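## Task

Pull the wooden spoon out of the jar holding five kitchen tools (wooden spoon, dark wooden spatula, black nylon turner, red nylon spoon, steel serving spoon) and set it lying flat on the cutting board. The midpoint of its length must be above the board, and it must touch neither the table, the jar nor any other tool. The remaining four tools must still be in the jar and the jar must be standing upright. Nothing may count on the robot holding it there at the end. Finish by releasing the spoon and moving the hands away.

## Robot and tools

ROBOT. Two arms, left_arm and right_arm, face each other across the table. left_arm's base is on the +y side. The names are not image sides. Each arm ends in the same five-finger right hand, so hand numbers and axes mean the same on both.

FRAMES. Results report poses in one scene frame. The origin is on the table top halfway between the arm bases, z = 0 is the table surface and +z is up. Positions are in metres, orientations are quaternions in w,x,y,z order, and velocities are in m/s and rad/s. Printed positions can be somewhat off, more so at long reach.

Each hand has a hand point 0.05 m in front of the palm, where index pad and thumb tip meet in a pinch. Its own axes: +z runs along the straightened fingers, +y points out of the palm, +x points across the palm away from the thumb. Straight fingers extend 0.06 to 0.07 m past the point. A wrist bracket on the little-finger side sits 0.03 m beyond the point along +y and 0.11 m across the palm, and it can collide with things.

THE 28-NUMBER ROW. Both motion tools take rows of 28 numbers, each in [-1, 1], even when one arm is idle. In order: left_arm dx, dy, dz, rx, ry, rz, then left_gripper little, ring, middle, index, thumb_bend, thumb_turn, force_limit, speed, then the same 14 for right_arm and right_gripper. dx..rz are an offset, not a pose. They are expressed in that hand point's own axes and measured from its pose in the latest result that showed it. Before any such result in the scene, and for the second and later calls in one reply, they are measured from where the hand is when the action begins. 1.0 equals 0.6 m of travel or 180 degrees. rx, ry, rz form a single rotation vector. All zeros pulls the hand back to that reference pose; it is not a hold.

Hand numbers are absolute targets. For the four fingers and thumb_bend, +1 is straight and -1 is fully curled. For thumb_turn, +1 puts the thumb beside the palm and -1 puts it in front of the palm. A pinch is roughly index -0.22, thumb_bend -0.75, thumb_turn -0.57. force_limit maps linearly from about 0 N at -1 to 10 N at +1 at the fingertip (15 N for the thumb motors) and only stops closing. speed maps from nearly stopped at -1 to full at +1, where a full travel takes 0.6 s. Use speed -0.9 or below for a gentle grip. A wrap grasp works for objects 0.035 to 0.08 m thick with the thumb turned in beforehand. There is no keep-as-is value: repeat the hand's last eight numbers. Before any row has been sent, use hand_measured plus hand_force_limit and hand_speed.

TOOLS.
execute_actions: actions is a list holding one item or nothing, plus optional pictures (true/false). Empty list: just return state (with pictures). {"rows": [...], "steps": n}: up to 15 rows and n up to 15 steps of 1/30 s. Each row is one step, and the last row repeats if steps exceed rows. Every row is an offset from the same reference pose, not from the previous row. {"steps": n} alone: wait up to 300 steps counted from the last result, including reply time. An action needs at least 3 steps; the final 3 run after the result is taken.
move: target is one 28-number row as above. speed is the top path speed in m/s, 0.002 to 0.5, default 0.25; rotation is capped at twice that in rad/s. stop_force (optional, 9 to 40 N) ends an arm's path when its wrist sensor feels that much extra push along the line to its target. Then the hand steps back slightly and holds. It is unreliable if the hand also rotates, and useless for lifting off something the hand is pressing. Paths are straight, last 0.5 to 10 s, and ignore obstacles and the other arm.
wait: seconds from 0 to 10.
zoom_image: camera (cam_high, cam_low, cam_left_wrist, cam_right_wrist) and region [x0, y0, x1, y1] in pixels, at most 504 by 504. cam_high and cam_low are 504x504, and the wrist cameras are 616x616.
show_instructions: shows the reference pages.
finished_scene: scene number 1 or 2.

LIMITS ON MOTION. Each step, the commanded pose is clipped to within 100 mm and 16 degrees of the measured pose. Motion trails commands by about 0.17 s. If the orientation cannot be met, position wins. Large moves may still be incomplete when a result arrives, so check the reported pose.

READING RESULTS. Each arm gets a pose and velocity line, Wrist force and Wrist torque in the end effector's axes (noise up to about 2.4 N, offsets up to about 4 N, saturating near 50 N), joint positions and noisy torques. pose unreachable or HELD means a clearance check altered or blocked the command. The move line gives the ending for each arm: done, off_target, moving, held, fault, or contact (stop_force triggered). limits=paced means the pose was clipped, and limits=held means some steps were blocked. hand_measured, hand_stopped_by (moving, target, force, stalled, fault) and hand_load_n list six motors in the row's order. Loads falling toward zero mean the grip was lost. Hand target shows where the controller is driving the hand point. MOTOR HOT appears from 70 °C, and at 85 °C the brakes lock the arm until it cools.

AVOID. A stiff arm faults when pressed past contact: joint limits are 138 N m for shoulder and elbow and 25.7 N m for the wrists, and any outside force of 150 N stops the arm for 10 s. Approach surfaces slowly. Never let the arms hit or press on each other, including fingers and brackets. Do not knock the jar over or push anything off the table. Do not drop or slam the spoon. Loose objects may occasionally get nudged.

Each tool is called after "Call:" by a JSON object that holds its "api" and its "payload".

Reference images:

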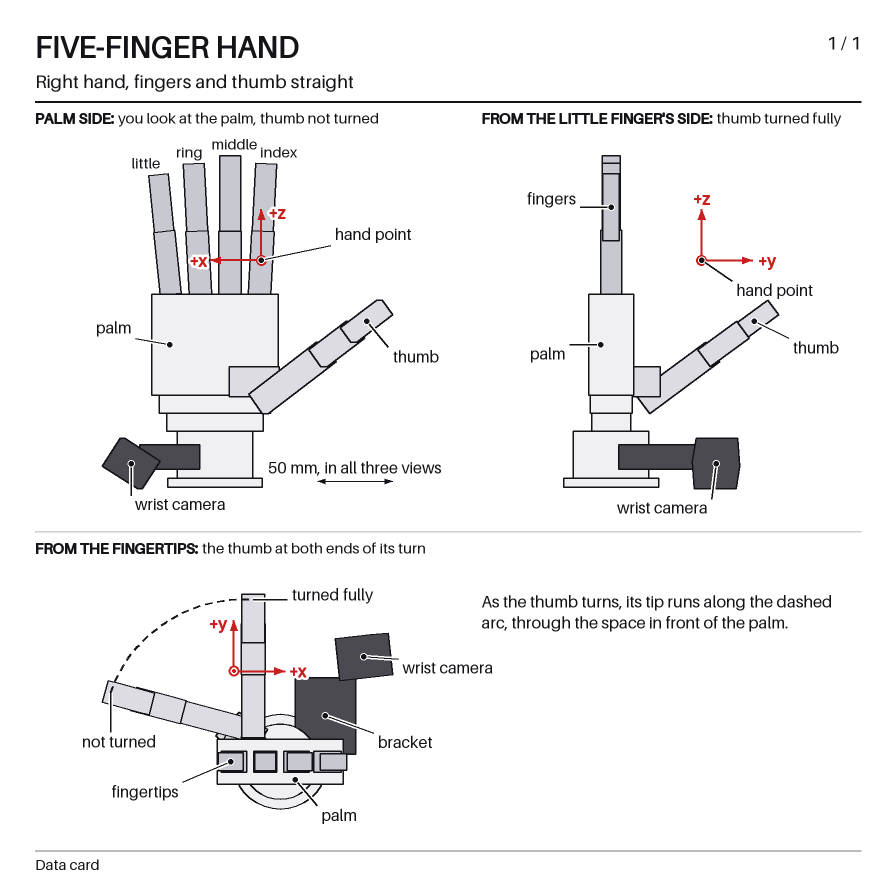

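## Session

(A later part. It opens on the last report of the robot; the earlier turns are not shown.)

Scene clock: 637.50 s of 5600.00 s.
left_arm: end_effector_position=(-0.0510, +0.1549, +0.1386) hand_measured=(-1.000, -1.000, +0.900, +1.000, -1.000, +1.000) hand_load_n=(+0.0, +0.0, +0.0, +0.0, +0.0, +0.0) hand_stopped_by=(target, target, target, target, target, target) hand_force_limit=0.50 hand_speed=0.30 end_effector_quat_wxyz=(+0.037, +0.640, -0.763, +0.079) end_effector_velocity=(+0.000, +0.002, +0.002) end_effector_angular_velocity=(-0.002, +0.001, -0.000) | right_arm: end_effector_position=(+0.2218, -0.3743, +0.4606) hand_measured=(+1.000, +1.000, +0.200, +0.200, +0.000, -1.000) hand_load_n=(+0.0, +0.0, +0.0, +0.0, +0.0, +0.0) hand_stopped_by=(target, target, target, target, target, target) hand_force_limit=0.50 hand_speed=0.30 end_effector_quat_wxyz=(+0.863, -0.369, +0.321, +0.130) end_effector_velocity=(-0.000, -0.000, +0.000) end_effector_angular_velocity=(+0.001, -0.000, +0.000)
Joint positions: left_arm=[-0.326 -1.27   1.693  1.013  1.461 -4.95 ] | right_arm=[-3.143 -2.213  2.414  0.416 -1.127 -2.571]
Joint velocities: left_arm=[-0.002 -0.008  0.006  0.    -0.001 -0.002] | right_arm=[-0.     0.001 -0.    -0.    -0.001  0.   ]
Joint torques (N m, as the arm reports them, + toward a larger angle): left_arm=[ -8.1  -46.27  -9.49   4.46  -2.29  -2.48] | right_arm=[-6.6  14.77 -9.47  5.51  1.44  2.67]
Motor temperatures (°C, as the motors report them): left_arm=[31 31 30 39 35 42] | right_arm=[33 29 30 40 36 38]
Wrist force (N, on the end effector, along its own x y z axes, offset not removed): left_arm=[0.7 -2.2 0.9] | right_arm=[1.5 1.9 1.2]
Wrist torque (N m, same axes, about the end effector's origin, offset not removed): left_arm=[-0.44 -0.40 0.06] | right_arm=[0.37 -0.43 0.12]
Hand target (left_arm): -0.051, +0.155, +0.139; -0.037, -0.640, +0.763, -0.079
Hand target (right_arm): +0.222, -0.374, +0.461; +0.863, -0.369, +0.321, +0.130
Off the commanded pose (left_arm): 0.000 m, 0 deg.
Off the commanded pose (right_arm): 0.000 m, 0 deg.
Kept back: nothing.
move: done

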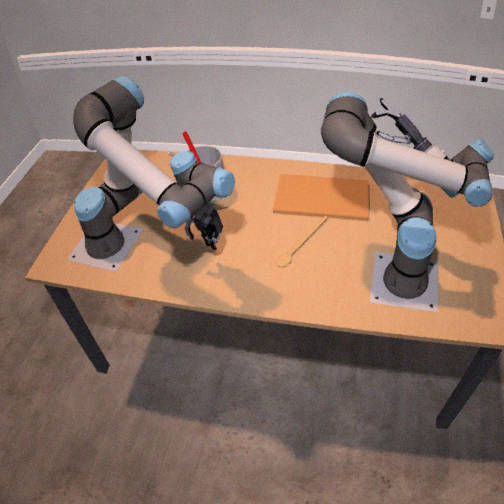

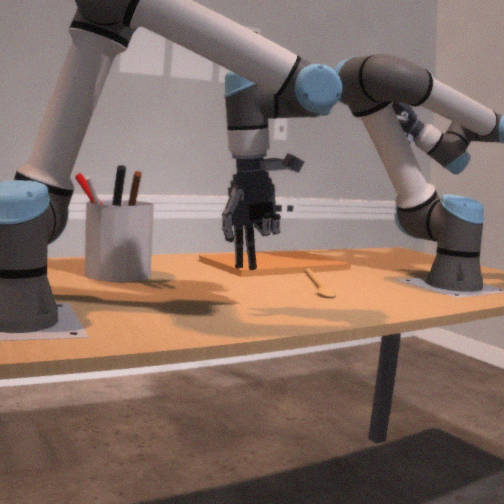

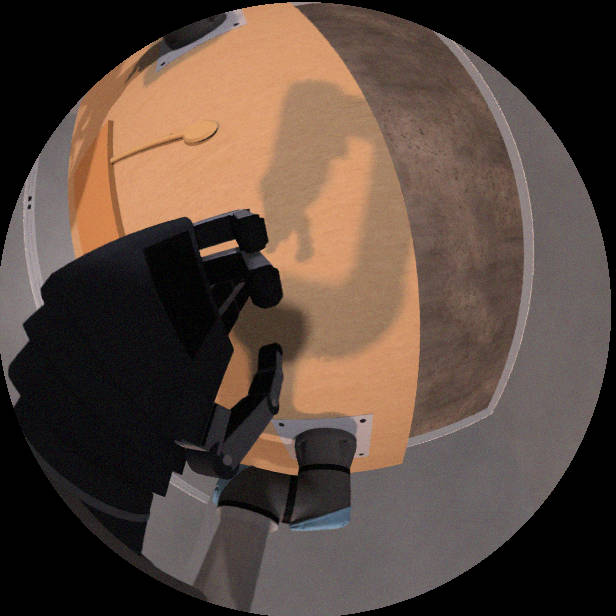

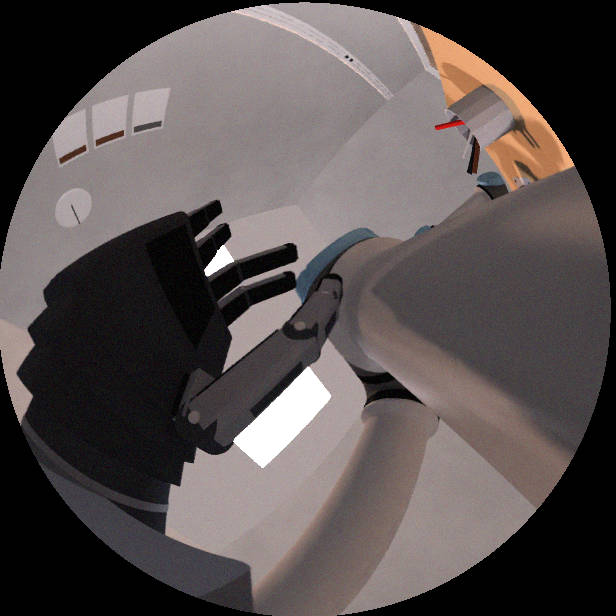

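Call:
{"api": "move", "payload": {"target": [0.315,0.013,0.122,0,0,0,-1,-1,0.9,1,-1,1,0.5,0.3,0,0,0,0,0,0,1,1,0.2,0.2,0,-1,0.5,0.3], "speed": 0.15}}

Call:
{"api": "move", "payload": {"target": [0,0,0.02,0,0,0,-1,-1,0.9,1,-1,1,0.5,0.3,0,0,0,0,0,0,1,1,0.2,0.2,0,-1,0.5,0.3], "speed": 0.01}}

Call:
{"api": "zoom_image", "payload": {"camera": "cam_low", "region": [210,220,420,330]}}

Call:
{"api": "zoom_image", "payload": {"camera": "cam_high", "region": [200,160,400,290]}}

Scene clock: 639.73 s of 5600.00 s.
left_arm: end_effector_position=(-0.0886, -0.0392, +0.0955) hand_measured=(-1.000, -1.000, +0.900, +1.000, -1.000, +1.000) hand_load_n=(+0.0, +0.0, +0.0, +0.0, +0.0, +0.0) hand_stopped_by=(target, target, target, target, target, target) hand_force_limit=0.50 hand_speed=0.30 end_effector_quat_wxyz=(+0.037, +0.640, -0.763, +0.079) end_effector_velocity=(-0.001, -0.003, -0.000) end_effector_angular_velocity=(+0.003, +0.000, -0.001) | right_arm: end_effector_position=(+0.2218, -0.3743, +0.4606) hand_measured=(+1.000, +1.000, +0.200, +0.200, +0.000, -1.000) hand_load_n=(+0.0, +0.0, +0.0, +0.0, +0.0, +0.0) hand_stopped_by=(target, target, target, target, target, target) hand_force_limit=0.50 hand_speed=0.30 end_effector_quat_wxyz=(+0.863, -0.369, +0.321, +0.130) end_effector_velocity=(-0.000, +0.000, +0.000) end_effector_angular_velocity=(+0.000, +0.000, +0.002)
Joint positions: left_arm=[-0.249 -0.766  1.001  1.191  1.471 -4.874] | right_arm=[-3.143 -2.213  2.414  0.416 -1.127 -2.571]
Joint velocities: left_arm=[ 0.001  0.011 -0.02   0.011  0.001  0.001] | right_arm=[ 0.001 -0.     0.    -0.    -0.001  0.001]
Joint torques (N m, as the arm reports them, + toward a larger angle): left_arm=[  7.56 -38.02 -27.83   4.58   2.28   2.27] | right_arm=[-6.4  15.44 -9.    5.57  1.42  2.71]
Motor temperatures (°C, as the motors report them): left_arm=[31 31 30 39 35 42] | right_arm=[33 29 30 40 36 38]
Wrist force (N, on the end effector, along its own x y z axes, offset not removed): left_arm=[0.3 -1.5 0.0] | right_arm=[0.9 2.4 1.7]
Wrist torque (N m, same axes, about the end effector's origin, offset not removed): left_arm=[-0.16 -0.34 0.11] | right_arm=[0.52 -0.29 -0.03]
Hand target (left_arm): -0.089, -0.040, +0.095; -0.037, -0.640, +0.763, -0.079
Hand target (right_arm): +0.222, -0.374, +0.461; +0.863, -0.369, +0.321, +0.130
Off the commanded pose (left_arm): 0.001 m, 0 deg.
Off the commanded pose (right_arm): 0.000 m, 0 deg.
Kept back: nothing.
move: done

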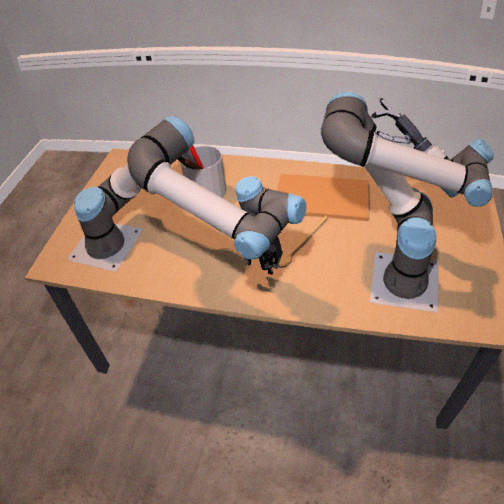

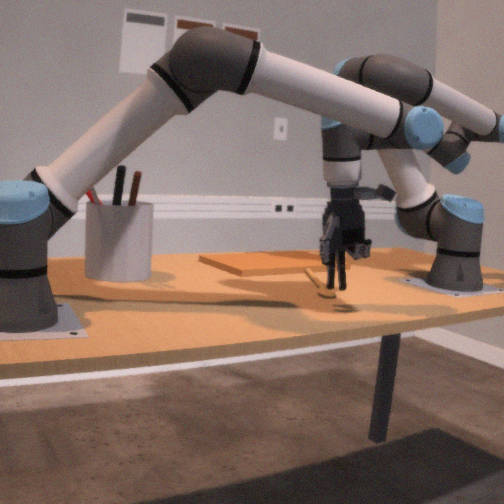

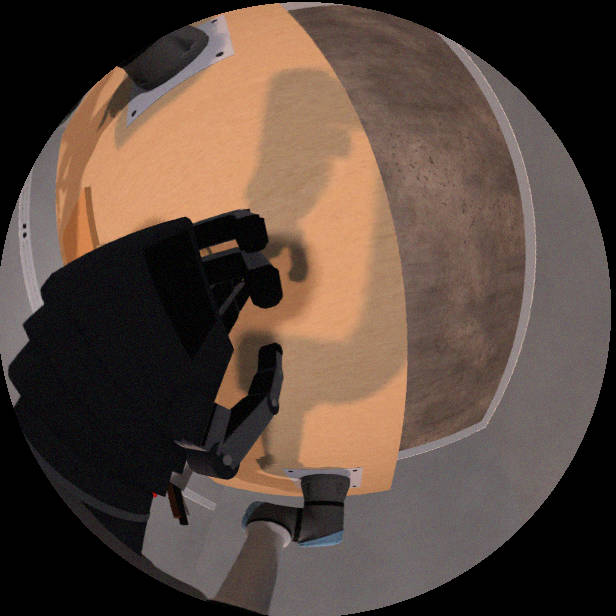

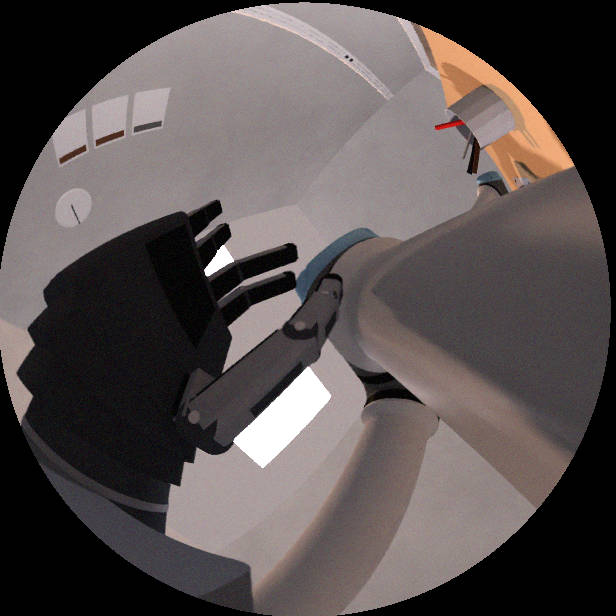

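Scene clock: 641.17 s of 5600.00 s.
left_arm: end_effector_position=(-0.0881, -0.0412, +0.0841) hand_measured=(-1.000, -1.000, +0.900, +1.000, -1.000, +1.000) hand_load_n=(+0.0, +0.0, +0.0, +0.0, +0.0, +0.0) hand_stopped_by=(target, target, target, target, target, target) hand_force_limit=0.50 hand_speed=0.30 end_effector_quat_wxyz=(+0.037, +0.640, -0.763, +0.079) end_effector_velocity=(-0.000, -0.001, -0.002) end_effector_angular_velocity=(-0.001, +0.000, -0.001) | right_arm: end_effector_position=(+0.2218, -0.3743, +0.4606) hand_measured=(+1.000, +1.000, +0.200, +0.200, +0.000, -1.000) hand_load_n=(+0.0, +0.0, +0.0, +0.0, +0.0, +0.0) hand_stopped_by=(target, target, target, target, target, target) hand_force_limit=0.50 hand_speed=0.30 end_effector_quat_wxyz=(+0.863, -0.369, +0.321, +0.130) end_effector_velocity=(+0.000, +0.000, +0.000) end_effector_angular_velocity=(+0.000, +0.001, +0.001)
Joint positions: left_arm=[-0.247 -0.753  1.008  1.172  1.472 -4.872] | right_arm=[-3.143 -2.213  2.414  0.416 -1.127 -2.571]
Joint velocities: left_arm=[-0.     0.003  0.001 -0.005  0.     0.001] | right_arm=[ 0.001 -0.    -0.     0.     0.     0.001]
Joint torques (N m, as the arm reports them, + toward a larger angle): left_arm=[  7.78 -40.74 -11.68  -0.93   2.33   2.38] | right_arm=[ -6.86  15.18 -10.41   5.53   1.44   2.59]
Motor temperatures (°C, as the motors report them): left_arm=[31 31 30 39 35 42] | right_arm=[33 29 30 40 36 38]
Wrist force (N, on the end effector, along its own x y z axes, offset not removed): left_arm=[-0.8 -1.9 0.5] | right_arm=[1.6 2.8 1.3]
Wrist torque (N m, same axes, about the end effector's origin, offset not removed): left_arm=[-0.22 -0.23 -0.05] | right_arm=[0.56 -0.42 0.17]
Hand target (left_arm): -0.088, -0.041, +0.084; -0.037, -0.640, +0.763, -0.079
Hand target (right_arm): +0.222, -0.374, +0.461; +0.863, -0.369, +0.321, +0.130
Off the commanded pose (left_arm): 0.000 m, 0 deg.
Off the commanded pose (right_arm): 0.000 m, 0 deg.
Kept back: nothing.
move: done

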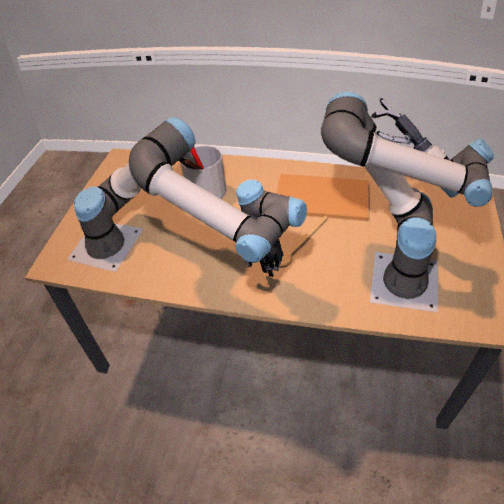

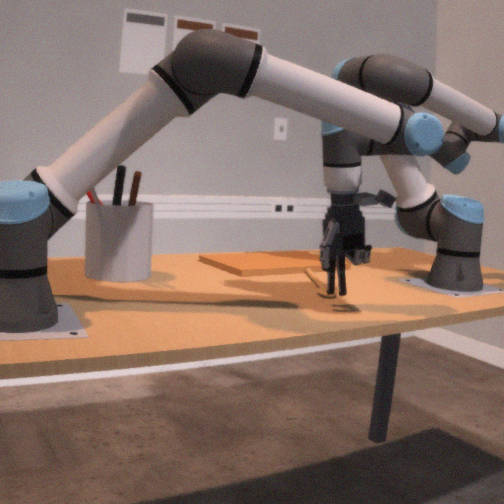

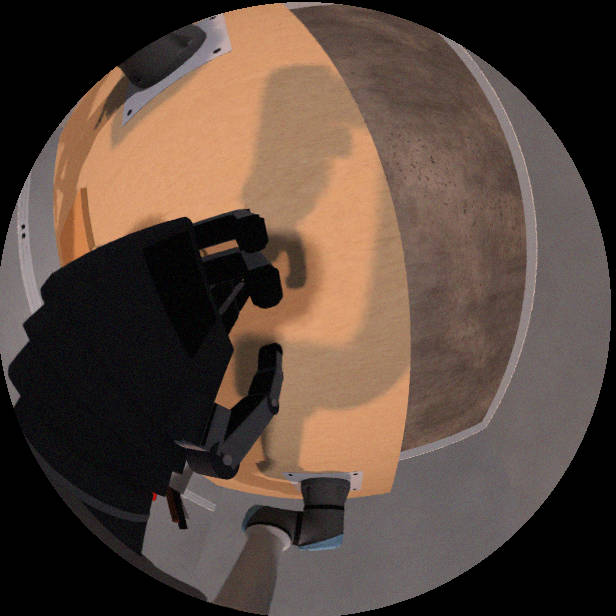

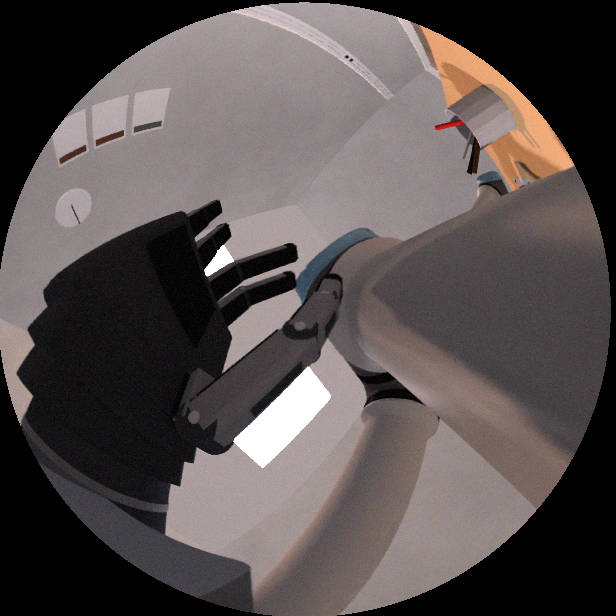

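Region (210, 220, 420, 330) of cam_low's 504x504 image, scaled by 2.400, with more detail than that image has; it fills the top 264 rows of this view, and the rest is white.

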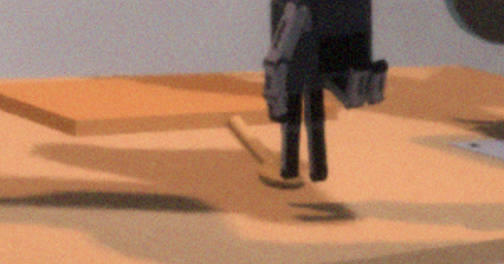

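Region (200, 160, 400, 290) of cam_high's 504x504 image, scaled by 2.520, with more detail than that image has; it fills the top 328 rows of this view, and the rest is white.

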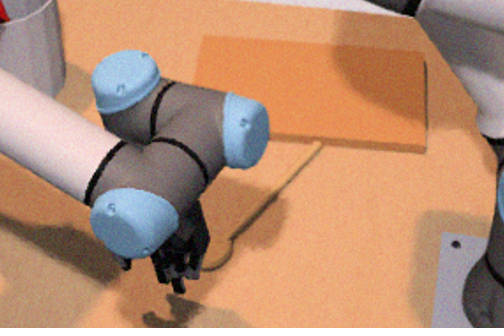

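Call:
{"api": "move", "payload": {"target": [0.012,-0.052,0,0,0,0,-1,-1,0.9,1,-1,1,0.5,0.3,0,0,0,0,0,0,1,1,0.2,0.2,0,-1,0.5,0.3], "speed": 0.02}}

Call:
{"api": "move", "payload": {"target": [0,0,0.04,0,0,0,-1,-1,0.9,1,-1,1,0.5,0.3,0,0,0,0,0,0,1,1,0.2,0.2,0,-1,0.5,0.3], "speed": 0.004, "stop_force": 9}}

Call:
{"api": "zoom_image", "payload": {"camera": "cam_low", "region": [210,220,420,330]}}

Call:
{"api": "zoom_image", "payload": {"camera": "cam_high", "region": [200,160,400,290]}}

Scene clock: 643.33 s of 5600.00 s.
left_arm: end_effector_position=(-0.0590, -0.0532, +0.0874) hand_measured=(-1.000, -1.000, +0.900, +1.000, -1.000, +1.000) hand_load_n=(+0.0, +0.0, +0.0, +0.0, +0.0, +0.0) hand_stopped_by=(target, target, target, target, target, target) hand_force_limit=0.50 hand_speed=0.30 end_effector_quat_wxyz=(+0.037, +0.640, -0.763, +0.079) end_effector_velocity=(+0.002, -0.002, +0.001) end_effector_angular_velocity=(-0.003, +0.001, +0.000) | right_arm: end_effector_position=(+0.2218, -0.3743, +0.4606) hand_measured=(+1.000, +1.000, +0.200, +0.200, +0.000, -1.000) hand_load_n=(+0.0, +0.0, +0.0, +0.0, +0.0, +0.0) hand_stopped_by=(target, target, target, target, target, target) hand_force_limit=0.50 hand_speed=0.30 end_effector_quat_wxyz=(+0.863, -0.369, +0.321, +0.130) end_effector_velocity=(-0.000, +0.000, +0.000) end_effector_angular_velocity=(-0.000, -0.001, +0.000)
Joint positions: left_arm=[-0.195 -0.729  0.955  1.196  1.479 -4.82 ] | right_arm=[-3.143 -2.213  2.414  0.416 -1.127 -2.571]
Joint velocities: left_arm=[ 0.004  0.001 -0.005  0.001  0.     0.003] | right_arm=[ 0.     0.     0.     0.    -0.    -0.001]
Joint torques (N m, as the arm reports them, + toward a larger angle): left_arm=[  8.52 -39.78 -29.58   4.47   2.32   2.26] | right_arm=[-6.36 15.66 -9.03  5.33  1.56  2.6 ]
Motor temperatures (°C, as the motors report them): left_arm=[31 31 30 39 35 42] | right_arm=[33 29 30 40 36 38]
Wrist force (N, on the end effector, along its own x y z axes, offset not removed): left_arm=[-1.0 -1.9 -0.6] | right_arm=[1.0 3.2 1.2]
Wrist torque (N m, same axes, about the end effector's origin, offset not removed): left_arm=[-0.14 -0.09 0.02] | right_arm=[0.54 -0.30 0.13]
Hand target (left_arm): -0.059, -0.053, +0.087; -0.037, -0.640, +0.763, -0.079
Hand target (right_arm): +0.222, -0.374, +0.461; +0.863, -0.369, +0.321, +0.130
Off the commanded pose (left_arm): 0.000 m, 0 deg.
Off the commanded pose (right_arm): 0.000 m, 0 deg.
Kept back: nothing.
move: done

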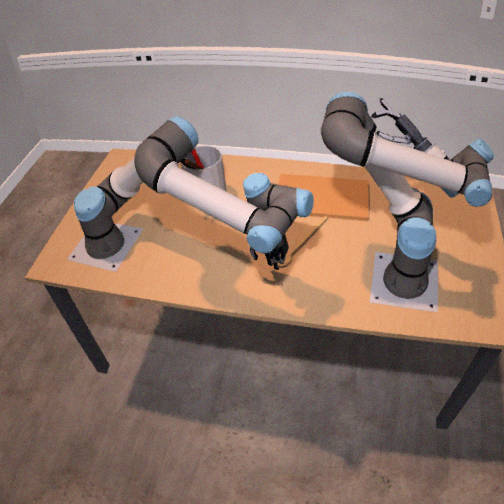

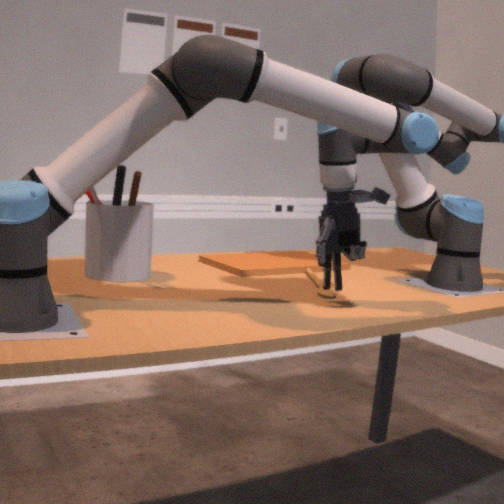

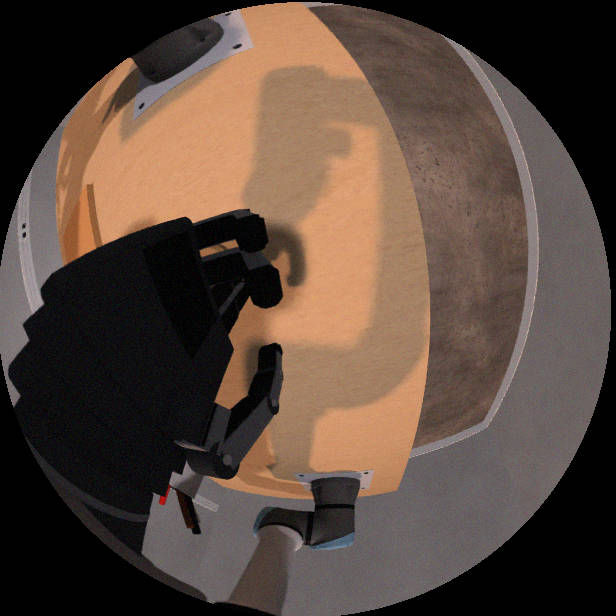

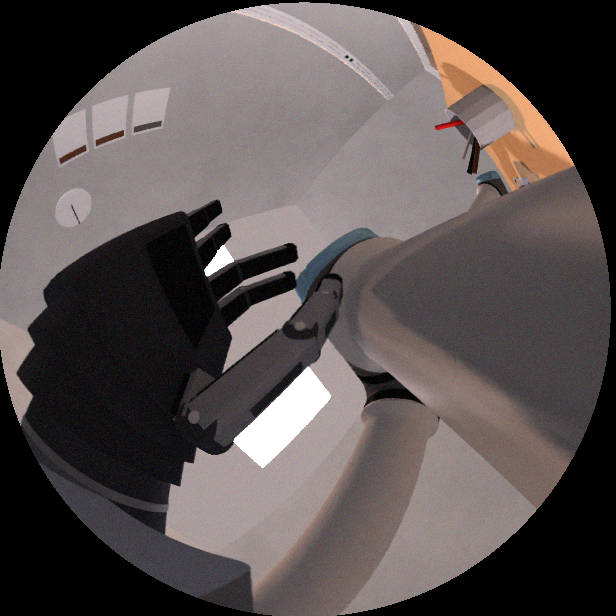

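Scene clock: 649.57 s of 5600.00 s.
left_arm: end_effector_position=(-0.0579, -0.0572, +0.0639) hand_measured=(-1.000, -1.000, +0.900, +1.000, -1.000, +1.000) hand_load_n=(+0.0, +0.0, +0.0, +0.0, +0.0, +0.0) hand_stopped_by=(target, target, target, target, target, target) hand_force_limit=0.50 hand_speed=0.30 end_effector_quat_wxyz=(+0.037, +0.640, -0.763, +0.079) end_effector_velocity=(+0.001, +0.000, -0.001) end_effector_angular_velocity=(+0.002, -0.001, +0.002) | right_arm: end_effector_position=(+0.2218, -0.3743, +0.4606) hand_measured=(+1.000, +1.000, +0.200, +0.200, +0.000, -1.000) hand_load_n=(+0.0, +0.0, +0.0, +0.0, +0.0, +0.0) hand_stopped_by=(target, target, target, target, target, target) hand_force_limit=0.50 hand_speed=0.30 end_effector_quat_wxyz=(+0.863, -0.369, +0.321, +0.130) end_effector_velocity=(-0.000, +0.000, +0.000) end_effector_angular_velocity=(+0.001, +0.000, +0.001)
Joint positions: left_arm=[-0.191 -0.702  0.966  1.157  1.48  -4.816] | right_arm=[-3.143 -2.213  2.414  0.416 -1.127 -2.571]
Joint velocities: left_arm=[ 0.     0.001  0.001  0.    -0.001 -0.001] | right_arm=[ 0.001  0.001  0.     0.    -0.     0.   ]
Joint torques (N m, as the arm reports them, + toward a larger angle): left_arm=[  7.32 -40.05 -11.39  -0.7    2.4    2.44] | right_arm=[-5.6  15.5  -8.94  5.61  1.65  2.62]
Motor temperatures (°C, as the motors report them): left_arm=[31 31 30 39 35 42] | right_arm=[33 29 30 40 36 38]
Wrist force (N, on the end effector, along its own x y z axes, offset not removed): left_arm=[0.1 -1.0 0.5] | right_arm=[0.4 1.4 2.5]
Wrist torque (N m, same axes, about the end effector's origin, offset not removed): left_arm=[-0.12 -0.31 0.09] | right_arm=[0.23 -0.25 0.06]
Hand target (left_arm): -0.058, -0.057, +0.064; -0.037, -0.640, +0.763, -0.079
Hand target (right_arm): +0.222, -0.374, +0.461; +0.863, -0.369, +0.321, +0.130
Off the commanded pose (left_arm): 0.000 m, 0 deg.
Off the commanded pose (right_arm): 0.000 m, 0 deg.
Kept back: nothing.
move: done

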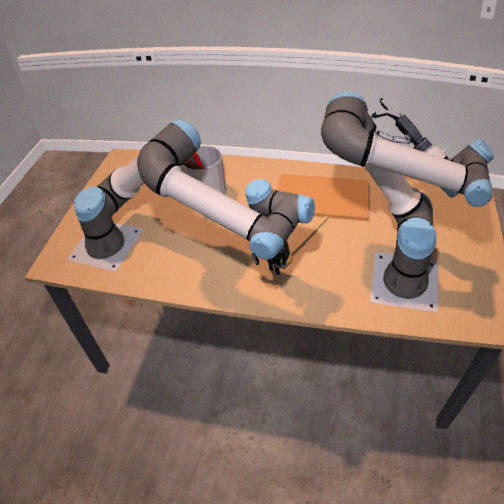

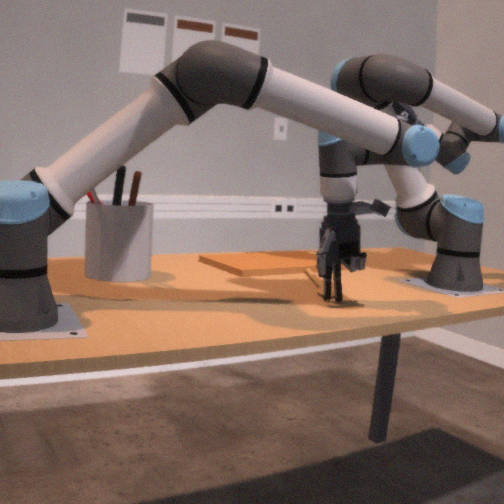

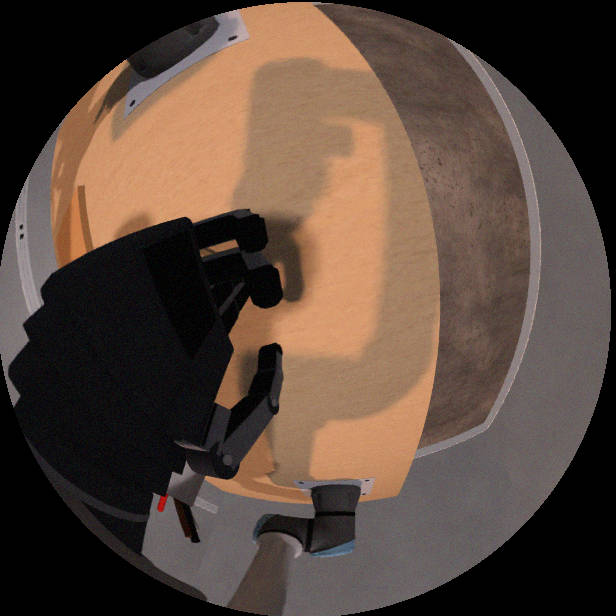

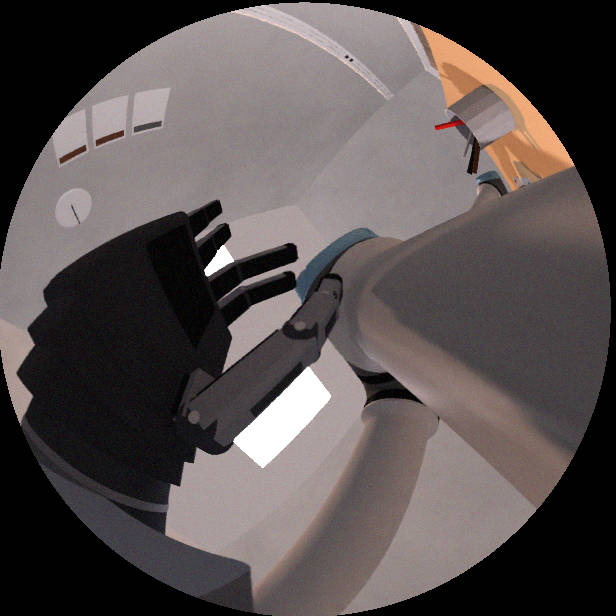

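Region (210, 220, 420, 330) of cam_low's 504x504 image, scaled by 2.400, with more detail than that image has; it fills the top 264 rows of this view, and the rest is white.

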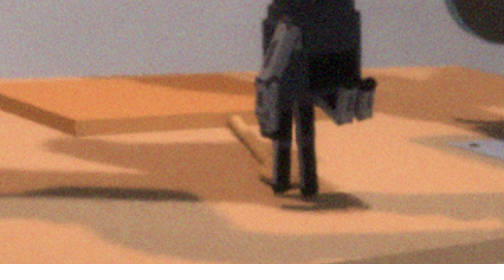

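Region (200, 160, 400, 290) of cam_high's 504x504 image, scaled by 2.520, with more detail than that image has; it fills the top 328 rows of this view, and the rest is white.

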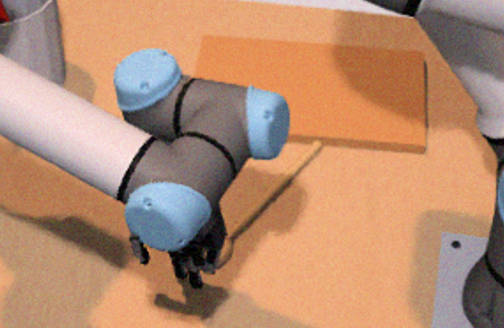

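Call:
{"api": "execute_actions", "payload": {"actions": []}}

Scene clock: 649.80 s of 5600.00 s.
left_arm: end_effector_position=(-0.0579, -0.0572, +0.0638) hand_measured=(-1.000, -1.000, +0.900, +1.000, -1.000, +1.000) hand_load_n=(+0.0, +0.0, +0.0, +0.0, +0.0, +0.0) hand_stopped_by=(target, target, target, target, target, target) hand_force_limit=0.50 hand_speed=0.30 end_effector_quat_wxyz=(+0.037, +0.640, -0.763, +0.079) end_effector_velocity=(+0.000, +0.000, -0.001) end_effector_angular_velocity=(+0.001, -0.000, -0.000) | right_arm: end_effector_position=(+0.2218, -0.3743, +0.4606) hand_measured=(+1.000, +1.000, +0.200, +0.200, +0.000, -1.000) hand_load_n=(+0.0, +0.0, +0.0, +0.0, +0.0, +0.0) hand_stopped_by=(target, target, target, target, target, target) hand_force_limit=0.50 hand_speed=0.30 end_effector_quat_wxyz=(+0.863, -0.369, +0.321, +0.130) end_effector_velocity=(-0.000, +0.000, -0.000) end_effector_angular_velocity=(-0.000, -0.000, +0.000)
Joint positions: left_arm=[-0.191 -0.702  0.966  1.157  1.48  -4.816] | right_arm=[-3.143 -2.213  2.414  0.416 -1.127 -2.571]
Joint velocities: left_arm=[ 0.     0.001  0.    -0.    -0.     0.   ] | right_arm=[ 0. -0.  0. -0. -0. -0.]
Joint torques (N m, as the arm reports them, + toward a larger angle): left_arm=[  7.55 -40.89 -12.25  -0.69   2.36   2.37] | right_arm=[-7.8  14.86 -9.21  5.56  1.57  2.65]
Motor temperatures (°C, as the motors report them): left_arm=[31 31 30 39 35 42] | right_arm=[33 29 30 40 36 38]
Wrist force (N, on the end effector, along its own x y z axes, offset not removed): left_arm=[-0.1 -2.2 1.1] | right_arm=[1.8 2.7 1.6]
Wrist torque (N m, same axes, about the end effector's origin, offset not removed): left_arm=[-0.35 -0.21 0.03] | right_arm=[0.40 -0.45 0.18]
Hand target (left_arm): -0.058, -0.057, +0.064; -0.037, -0.640, +0.763, -0.079
Hand target (right_arm): +0.222, -0.374, +0.461; +0.863, -0.369, +0.321, +0.130
Off the commanded pose (left_arm): 0.000 m, 0 deg.
Off the commanded pose (right_arm): 0.000 m, 0 deg.
Kept back: nothing.
Steps of this call (steps 1 to 7: nothing new was sent). Readings (end_effector_position | what the end effector reports):
1: left_arm (-0.0579, -0.0572, +0.0639) | right_arm (+0.2218, -0.3743, +0.4606) | left_arm hand_measured=(-1.000, -1.000, +0.900, +1.000, -1.000, +1.000) hand_load_n=(+0.0, +0.0, +0.0, +0.0, +0.0, +0.0) hand_stopped_by=(target, target, target, target, target, target) hand_force_limit=0.50 hand_speed=0.30 | right_arm hand_measured=(+1.000, +1.000, +0.200, +0.200, +0.000, -1.000) hand_load_n=(+0.0, +0.0, +0.0, +0.0, +0.0, +0.0) hand_stopped_by=(target, target, target, target, target, target) hand_force_limit=0.50 hand_speed=0.30
2: left_arm (-0.0579, -0.0572, +0.0639) | right_arm (+0.2218, -0.3743, +0.4606) | left_arm hand_measured=(-1.000, -1.000, +0.900, +1.000, -1.000, +1.000) hand_load_n=(+0.0, +0.0, +0.0, +0.0, +0.0, +0.0) hand_stopped_by=(target, target, target, target, target, target) hand_force_limit=0.50 hand_speed=0.30 | right_arm hand_measured=(+1.000, +1.000, +0.200, +0.200, +0.000, -1.000) hand_load_n=(+0.0, +0.0, +0.0, +0.0, +0.0, +0.0) hand_stopped_by=(target, target, target, target, target, target) hand_force_limit=0.50 hand_speed=0.30
4: left_arm (-0.0579, -0.0572, +0.0638) | right_arm (+0.2218, -0.3743, +0.4606) | left_arm hand_measured=(-1.000, -1.000, +0.900, +1.000, -1.000, +1.000) hand_load_n=(+0.0, +0.0, +0.0, +0.0, +0.0, +0.0) hand_stopped_by=(target, target, target, target, target, target) hand_force_limit=0.50 hand_speed=0.30 | right_arm hand_measured=(+1.000, +1.000, +0.200, +0.200, +0.000, -1.000) hand_load_n=(+0.0, +0.0, +0.0, +0.0, +0.0, +0.0) hand_stopped_by=(target, target, target, target, target, target) hand_force_limit=0.50 hand_speed=0.30
7: the state above

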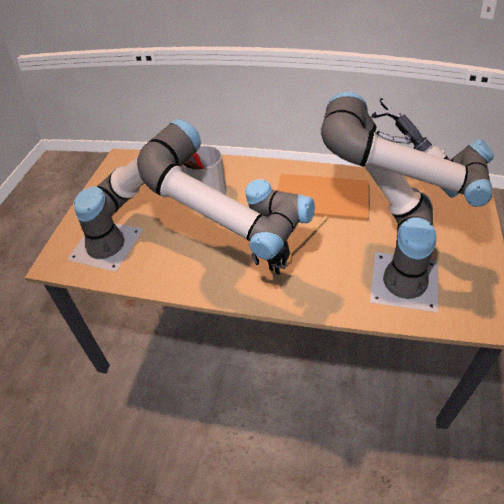

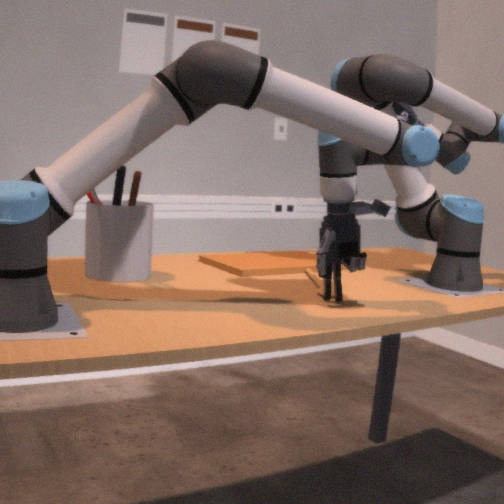

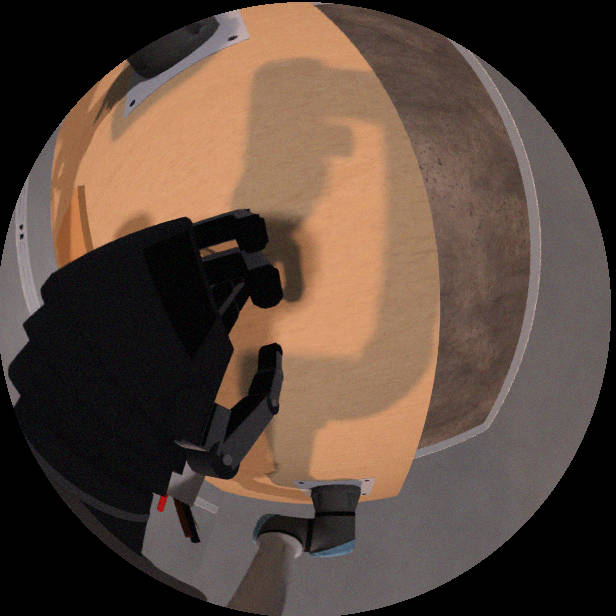

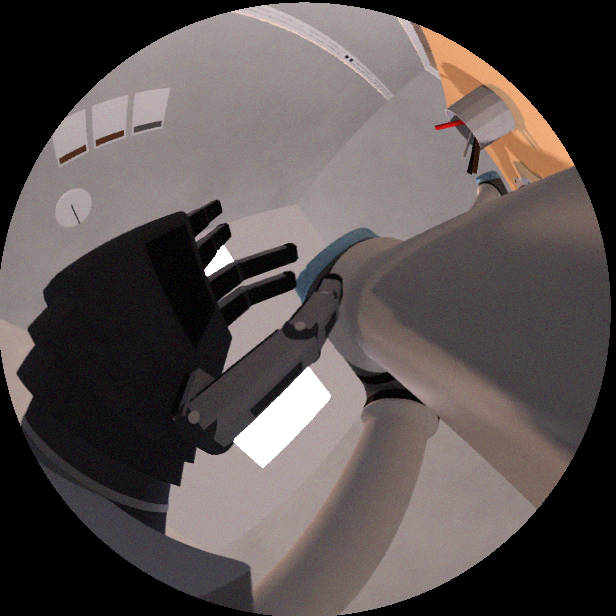

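Call:
{"api": "move", "payload": {"target": [0,-0.023,-0.0237,0,0,0,-1,-1,0.9,1,-1,1,0.5,0.3,0,0,0,0,0,0,1,1,0.2,0.2,0,-1,0.5,0.3], "speed": 0.03}}

Call:
{"api": "move", "payload": {"target": [0,0,0.022,0,0,0,-1,-1,0.9,1,-1,1,0.5,0.3,0,0,0,0,0,0,1,1,0.2,0.2,0,-1,0.5,0.3], "speed": 0.004, "stop_force": 9}}

Call:
{"api": "zoom_image", "payload": {"camera": "cam_low", "region": [200,220,440,320]}}

Scene clock: 651.07 s of 5600.00 s.
left_arm: end_effector_position=(-0.0452, -0.0571, +0.0785) hand_measured=(-1.000, -1.000, +0.900, +1.000, -1.000, +1.000) hand_load_n=(+0.0, +0.0, +0.0, +0.0, +0.0, +0.0) hand_stopped_by=(target, target, target, target, target, target) hand_force_limit=0.50 hand_speed=0.30 end_effector_quat_wxyz=(+0.037, +0.640, -0.763, +0.079) end_effector_velocity=(+0.002, -0.000, +0.001) end_effector_angular_velocity=(+0.000, +0.000, +0.001) | right_arm: end_effector_position=(+0.2218, -0.3743, +0.4606) hand_measured=(+1.000, +1.000, +0.200, +0.200, +0.000, -1.000) hand_load_n=(+0.0, +0.0, +0.0, +0.0, +0.0, +0.0) hand_stopped_by=(target, target, target, target, target, target) hand_force_limit=0.50 hand_speed=0.30 end_effector_quat_wxyz=(+0.863, -0.369, +0.321, +0.130) end_effector_velocity=(-0.001, +0.000, +0.000) end_effector_angular_velocity=(+0.001, -0.000, +0.002)
Joint positions: left_arm=[-0.171 -0.715  0.951  1.183  1.483 -4.796] | right_arm=[-3.143 -2.213  2.414  0.416 -1.127 -2.571]
Joint velocities: left_arm=[ 0.003 -0.    -0.003  0.003  0.001  0.002] | right_arm=[ 0.001  0.    -0.     0.    -0.002  0.001]
Joint torques (N m, as the arm reports them, + toward a larger angle): left_arm=[  7.   -66.55 -27.25   4.62   2.29   2.6 ] | right_arm=[-5.89 16.53 -9.64  5.44  1.41  2.65]
Motor temperatures (°C, as the motors report them): left_arm=[31 31 30 39 35 42] | right_arm=[33 29 30 40 36 38]
Wrist force (N, on the end effector, along its own x y z axes, offset not removed): left_arm=[0.4 -1.1 0.9] | right_arm=[-0.4 0.6 2.4]
Wrist torque (N m, same axes, about the end effector's origin, offset not removed): left_arm=[-0.09 -0.32 0.06] | right_arm=[0.17 -0.18 -0.06]
Hand target (left_arm): -0.045, -0.057, +0.079; -0.037, -0.640, +0.763, -0.079
Hand target (right_arm): +0.222, -0.374, +0.461; +0.863, -0.369, +0.321, +0.130
Off the commanded pose (left_arm): 0.000 m, 0 deg.
Off the commanded pose (right_arm): 0.000 m, 0 deg.
Kept back: nothing.
move: done

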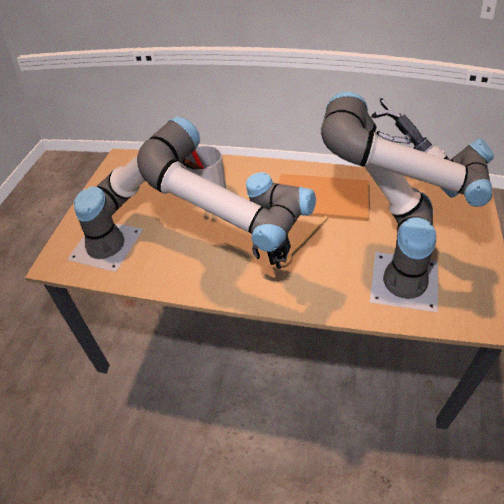

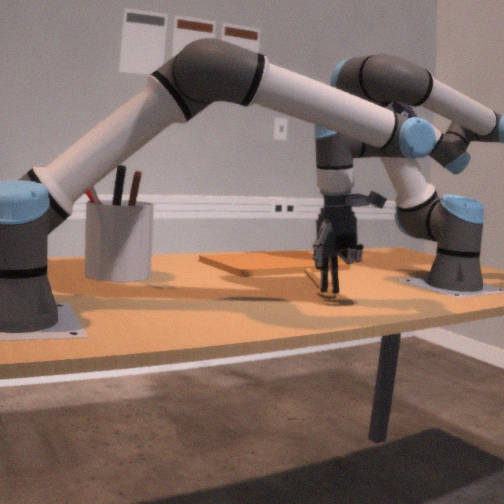

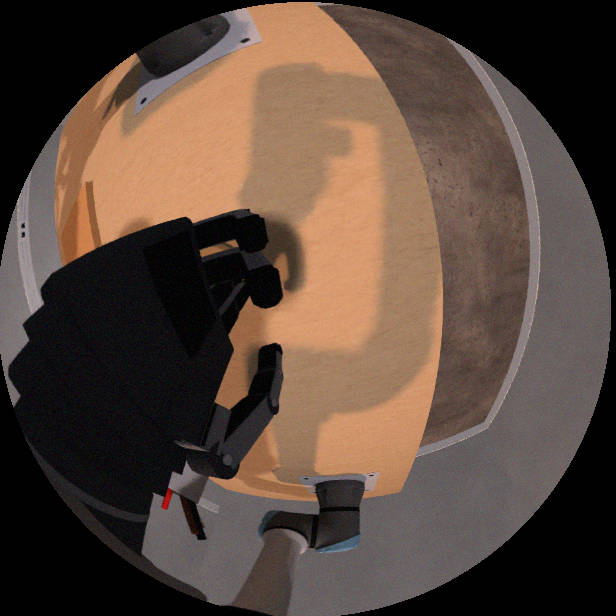

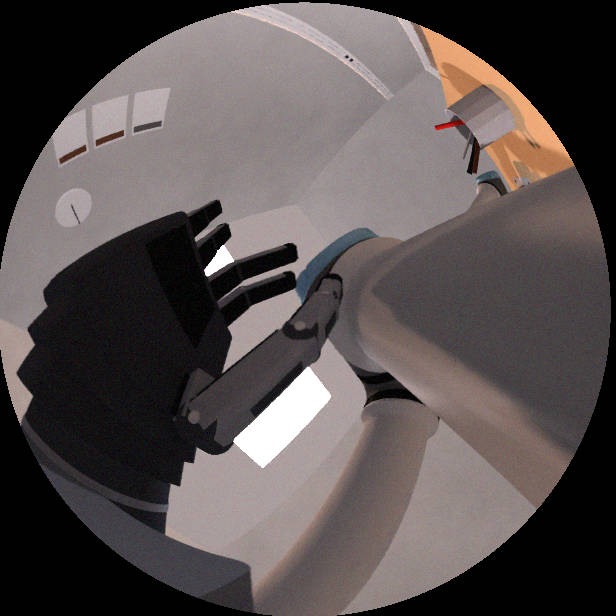

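Scene clock: 654.60 s of 5600.00 s.
left_arm: end_effector_position=(-0.0446, -0.0593, +0.0657) hand_measured=(-1.000, -1.000, +0.900, +1.000, -1.000, +1.000) hand_load_n=(+0.0, +0.0, +0.0, +0.0, +0.0, +0.0) hand_stopped_by=(target, target, target, target, target, target) hand_force_limit=0.50 hand_speed=0.30 end_effector_quat_wxyz=(+0.037, +0.640, -0.763, +0.079) end_effector_velocity=(+0.001, -0.000, -0.000) end_effector_angular_velocity=(-0.001, -0.000, +0.002) | right_arm: end_effector_position=(+0.2218, -0.3743, +0.4606) hand_measured=(+1.000, +1.000, +0.200, +0.200, +0.000, -1.000) hand_load_n=(+0.0, +0.0, +0.0, +0.0, +0.0, +0.0) hand_stopped_by=(target, target, target, target, target, target) hand_force_limit=0.50 hand_speed=0.30 end_effector_quat_wxyz=(+0.863, -0.369, +0.321, +0.130) end_effector_velocity=(-0.000, +0.000, +0.000) end_effector_angular_velocity=(+0.000, +0.000, +0.001)
Joint positions: left_arm=[-0.169 -0.7    0.957  1.162  1.483 -4.794] | right_arm=[-3.143 -2.213  2.414  0.416 -1.127 -2.571]
Joint velocities: left_arm=[ 0.002 -0.     0.001 -0.002 -0.     0.   ] | right_arm=[ 0.     0.    -0.    -0.    -0.     0.001]
Joint torques (N m, as the arm reports them, + toward a larger angle): left_arm=[  6.77 -41.04 -12.4   -0.66   2.3    2.38] | right_arm=[-6.57 15.59 -9.46  5.6   1.58  2.59]
Motor temperatures (°C, as the motors report them): left_arm=[31 31 30 39 35 42] | right_arm=[33 29 30 40 36 38]
Wrist force (N, on the end effector, along its own x y z axes, offset not removed): left_arm=[0.2 -0.7 1.3] | right_arm=[2.3 1.8 1.0]
Wrist torque (N m, same axes, about the end effector's origin, offset not removed): left_arm=[-0.15 -0.34 0.10] | right_arm=[0.35 -0.56 0.20]
Hand target (left_arm): -0.045, -0.059, +0.066; -0.037, -0.640, +0.763, -0.079
Hand target (right_arm): +0.222, -0.374, +0.461; +0.863, -0.369, +0.321, +0.130
Off the commanded pose (left_arm): 0.000 m, 0 deg.
Off the commanded pose (right_arm): 0.000 m, 0 deg.
Kept back: nothing.
move: done

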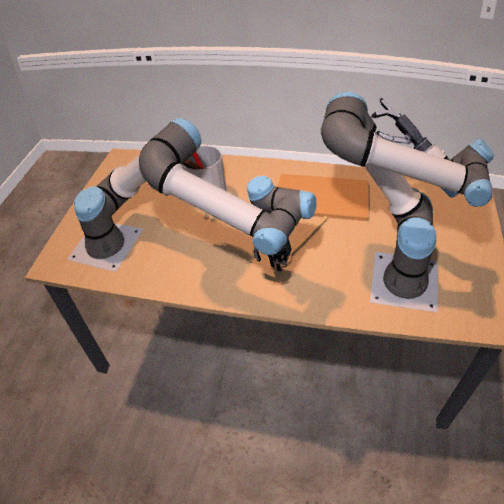

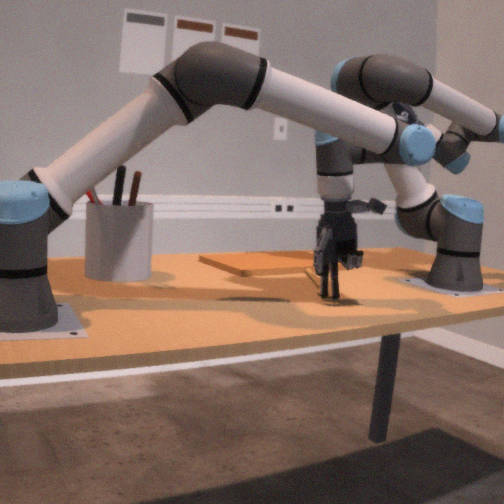

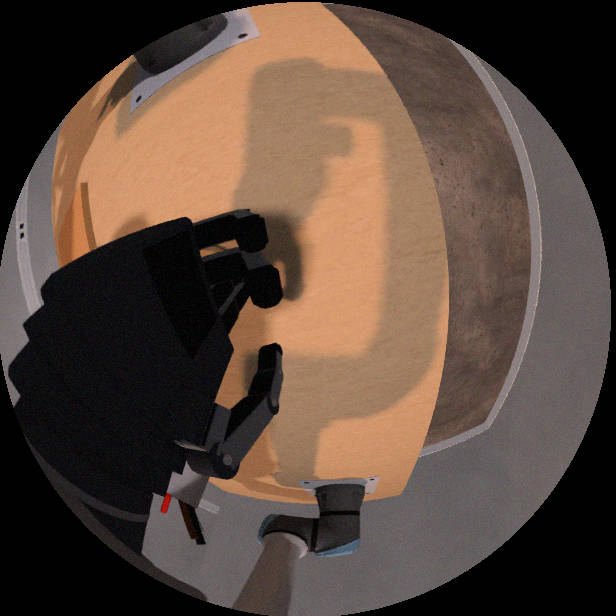

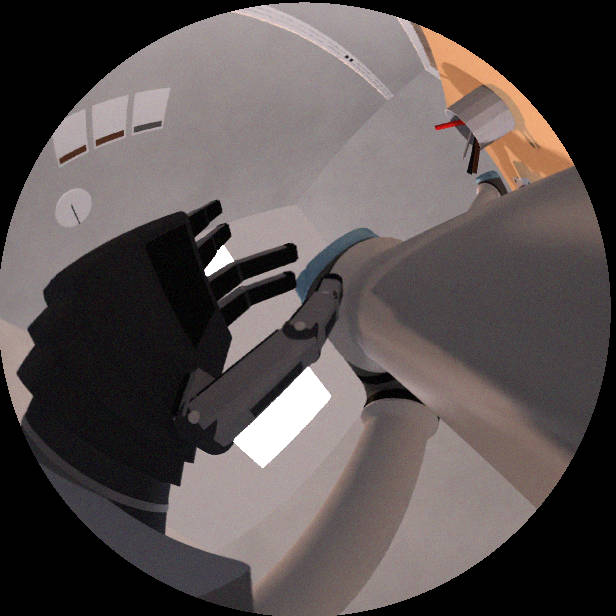

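Region (200, 220, 440, 320) of cam_low's 504x504 image, scaled by 2.100, with more detail than that image has; it fills the top 210 rows of this view, and the rest is white.

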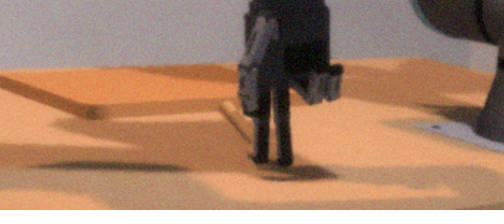

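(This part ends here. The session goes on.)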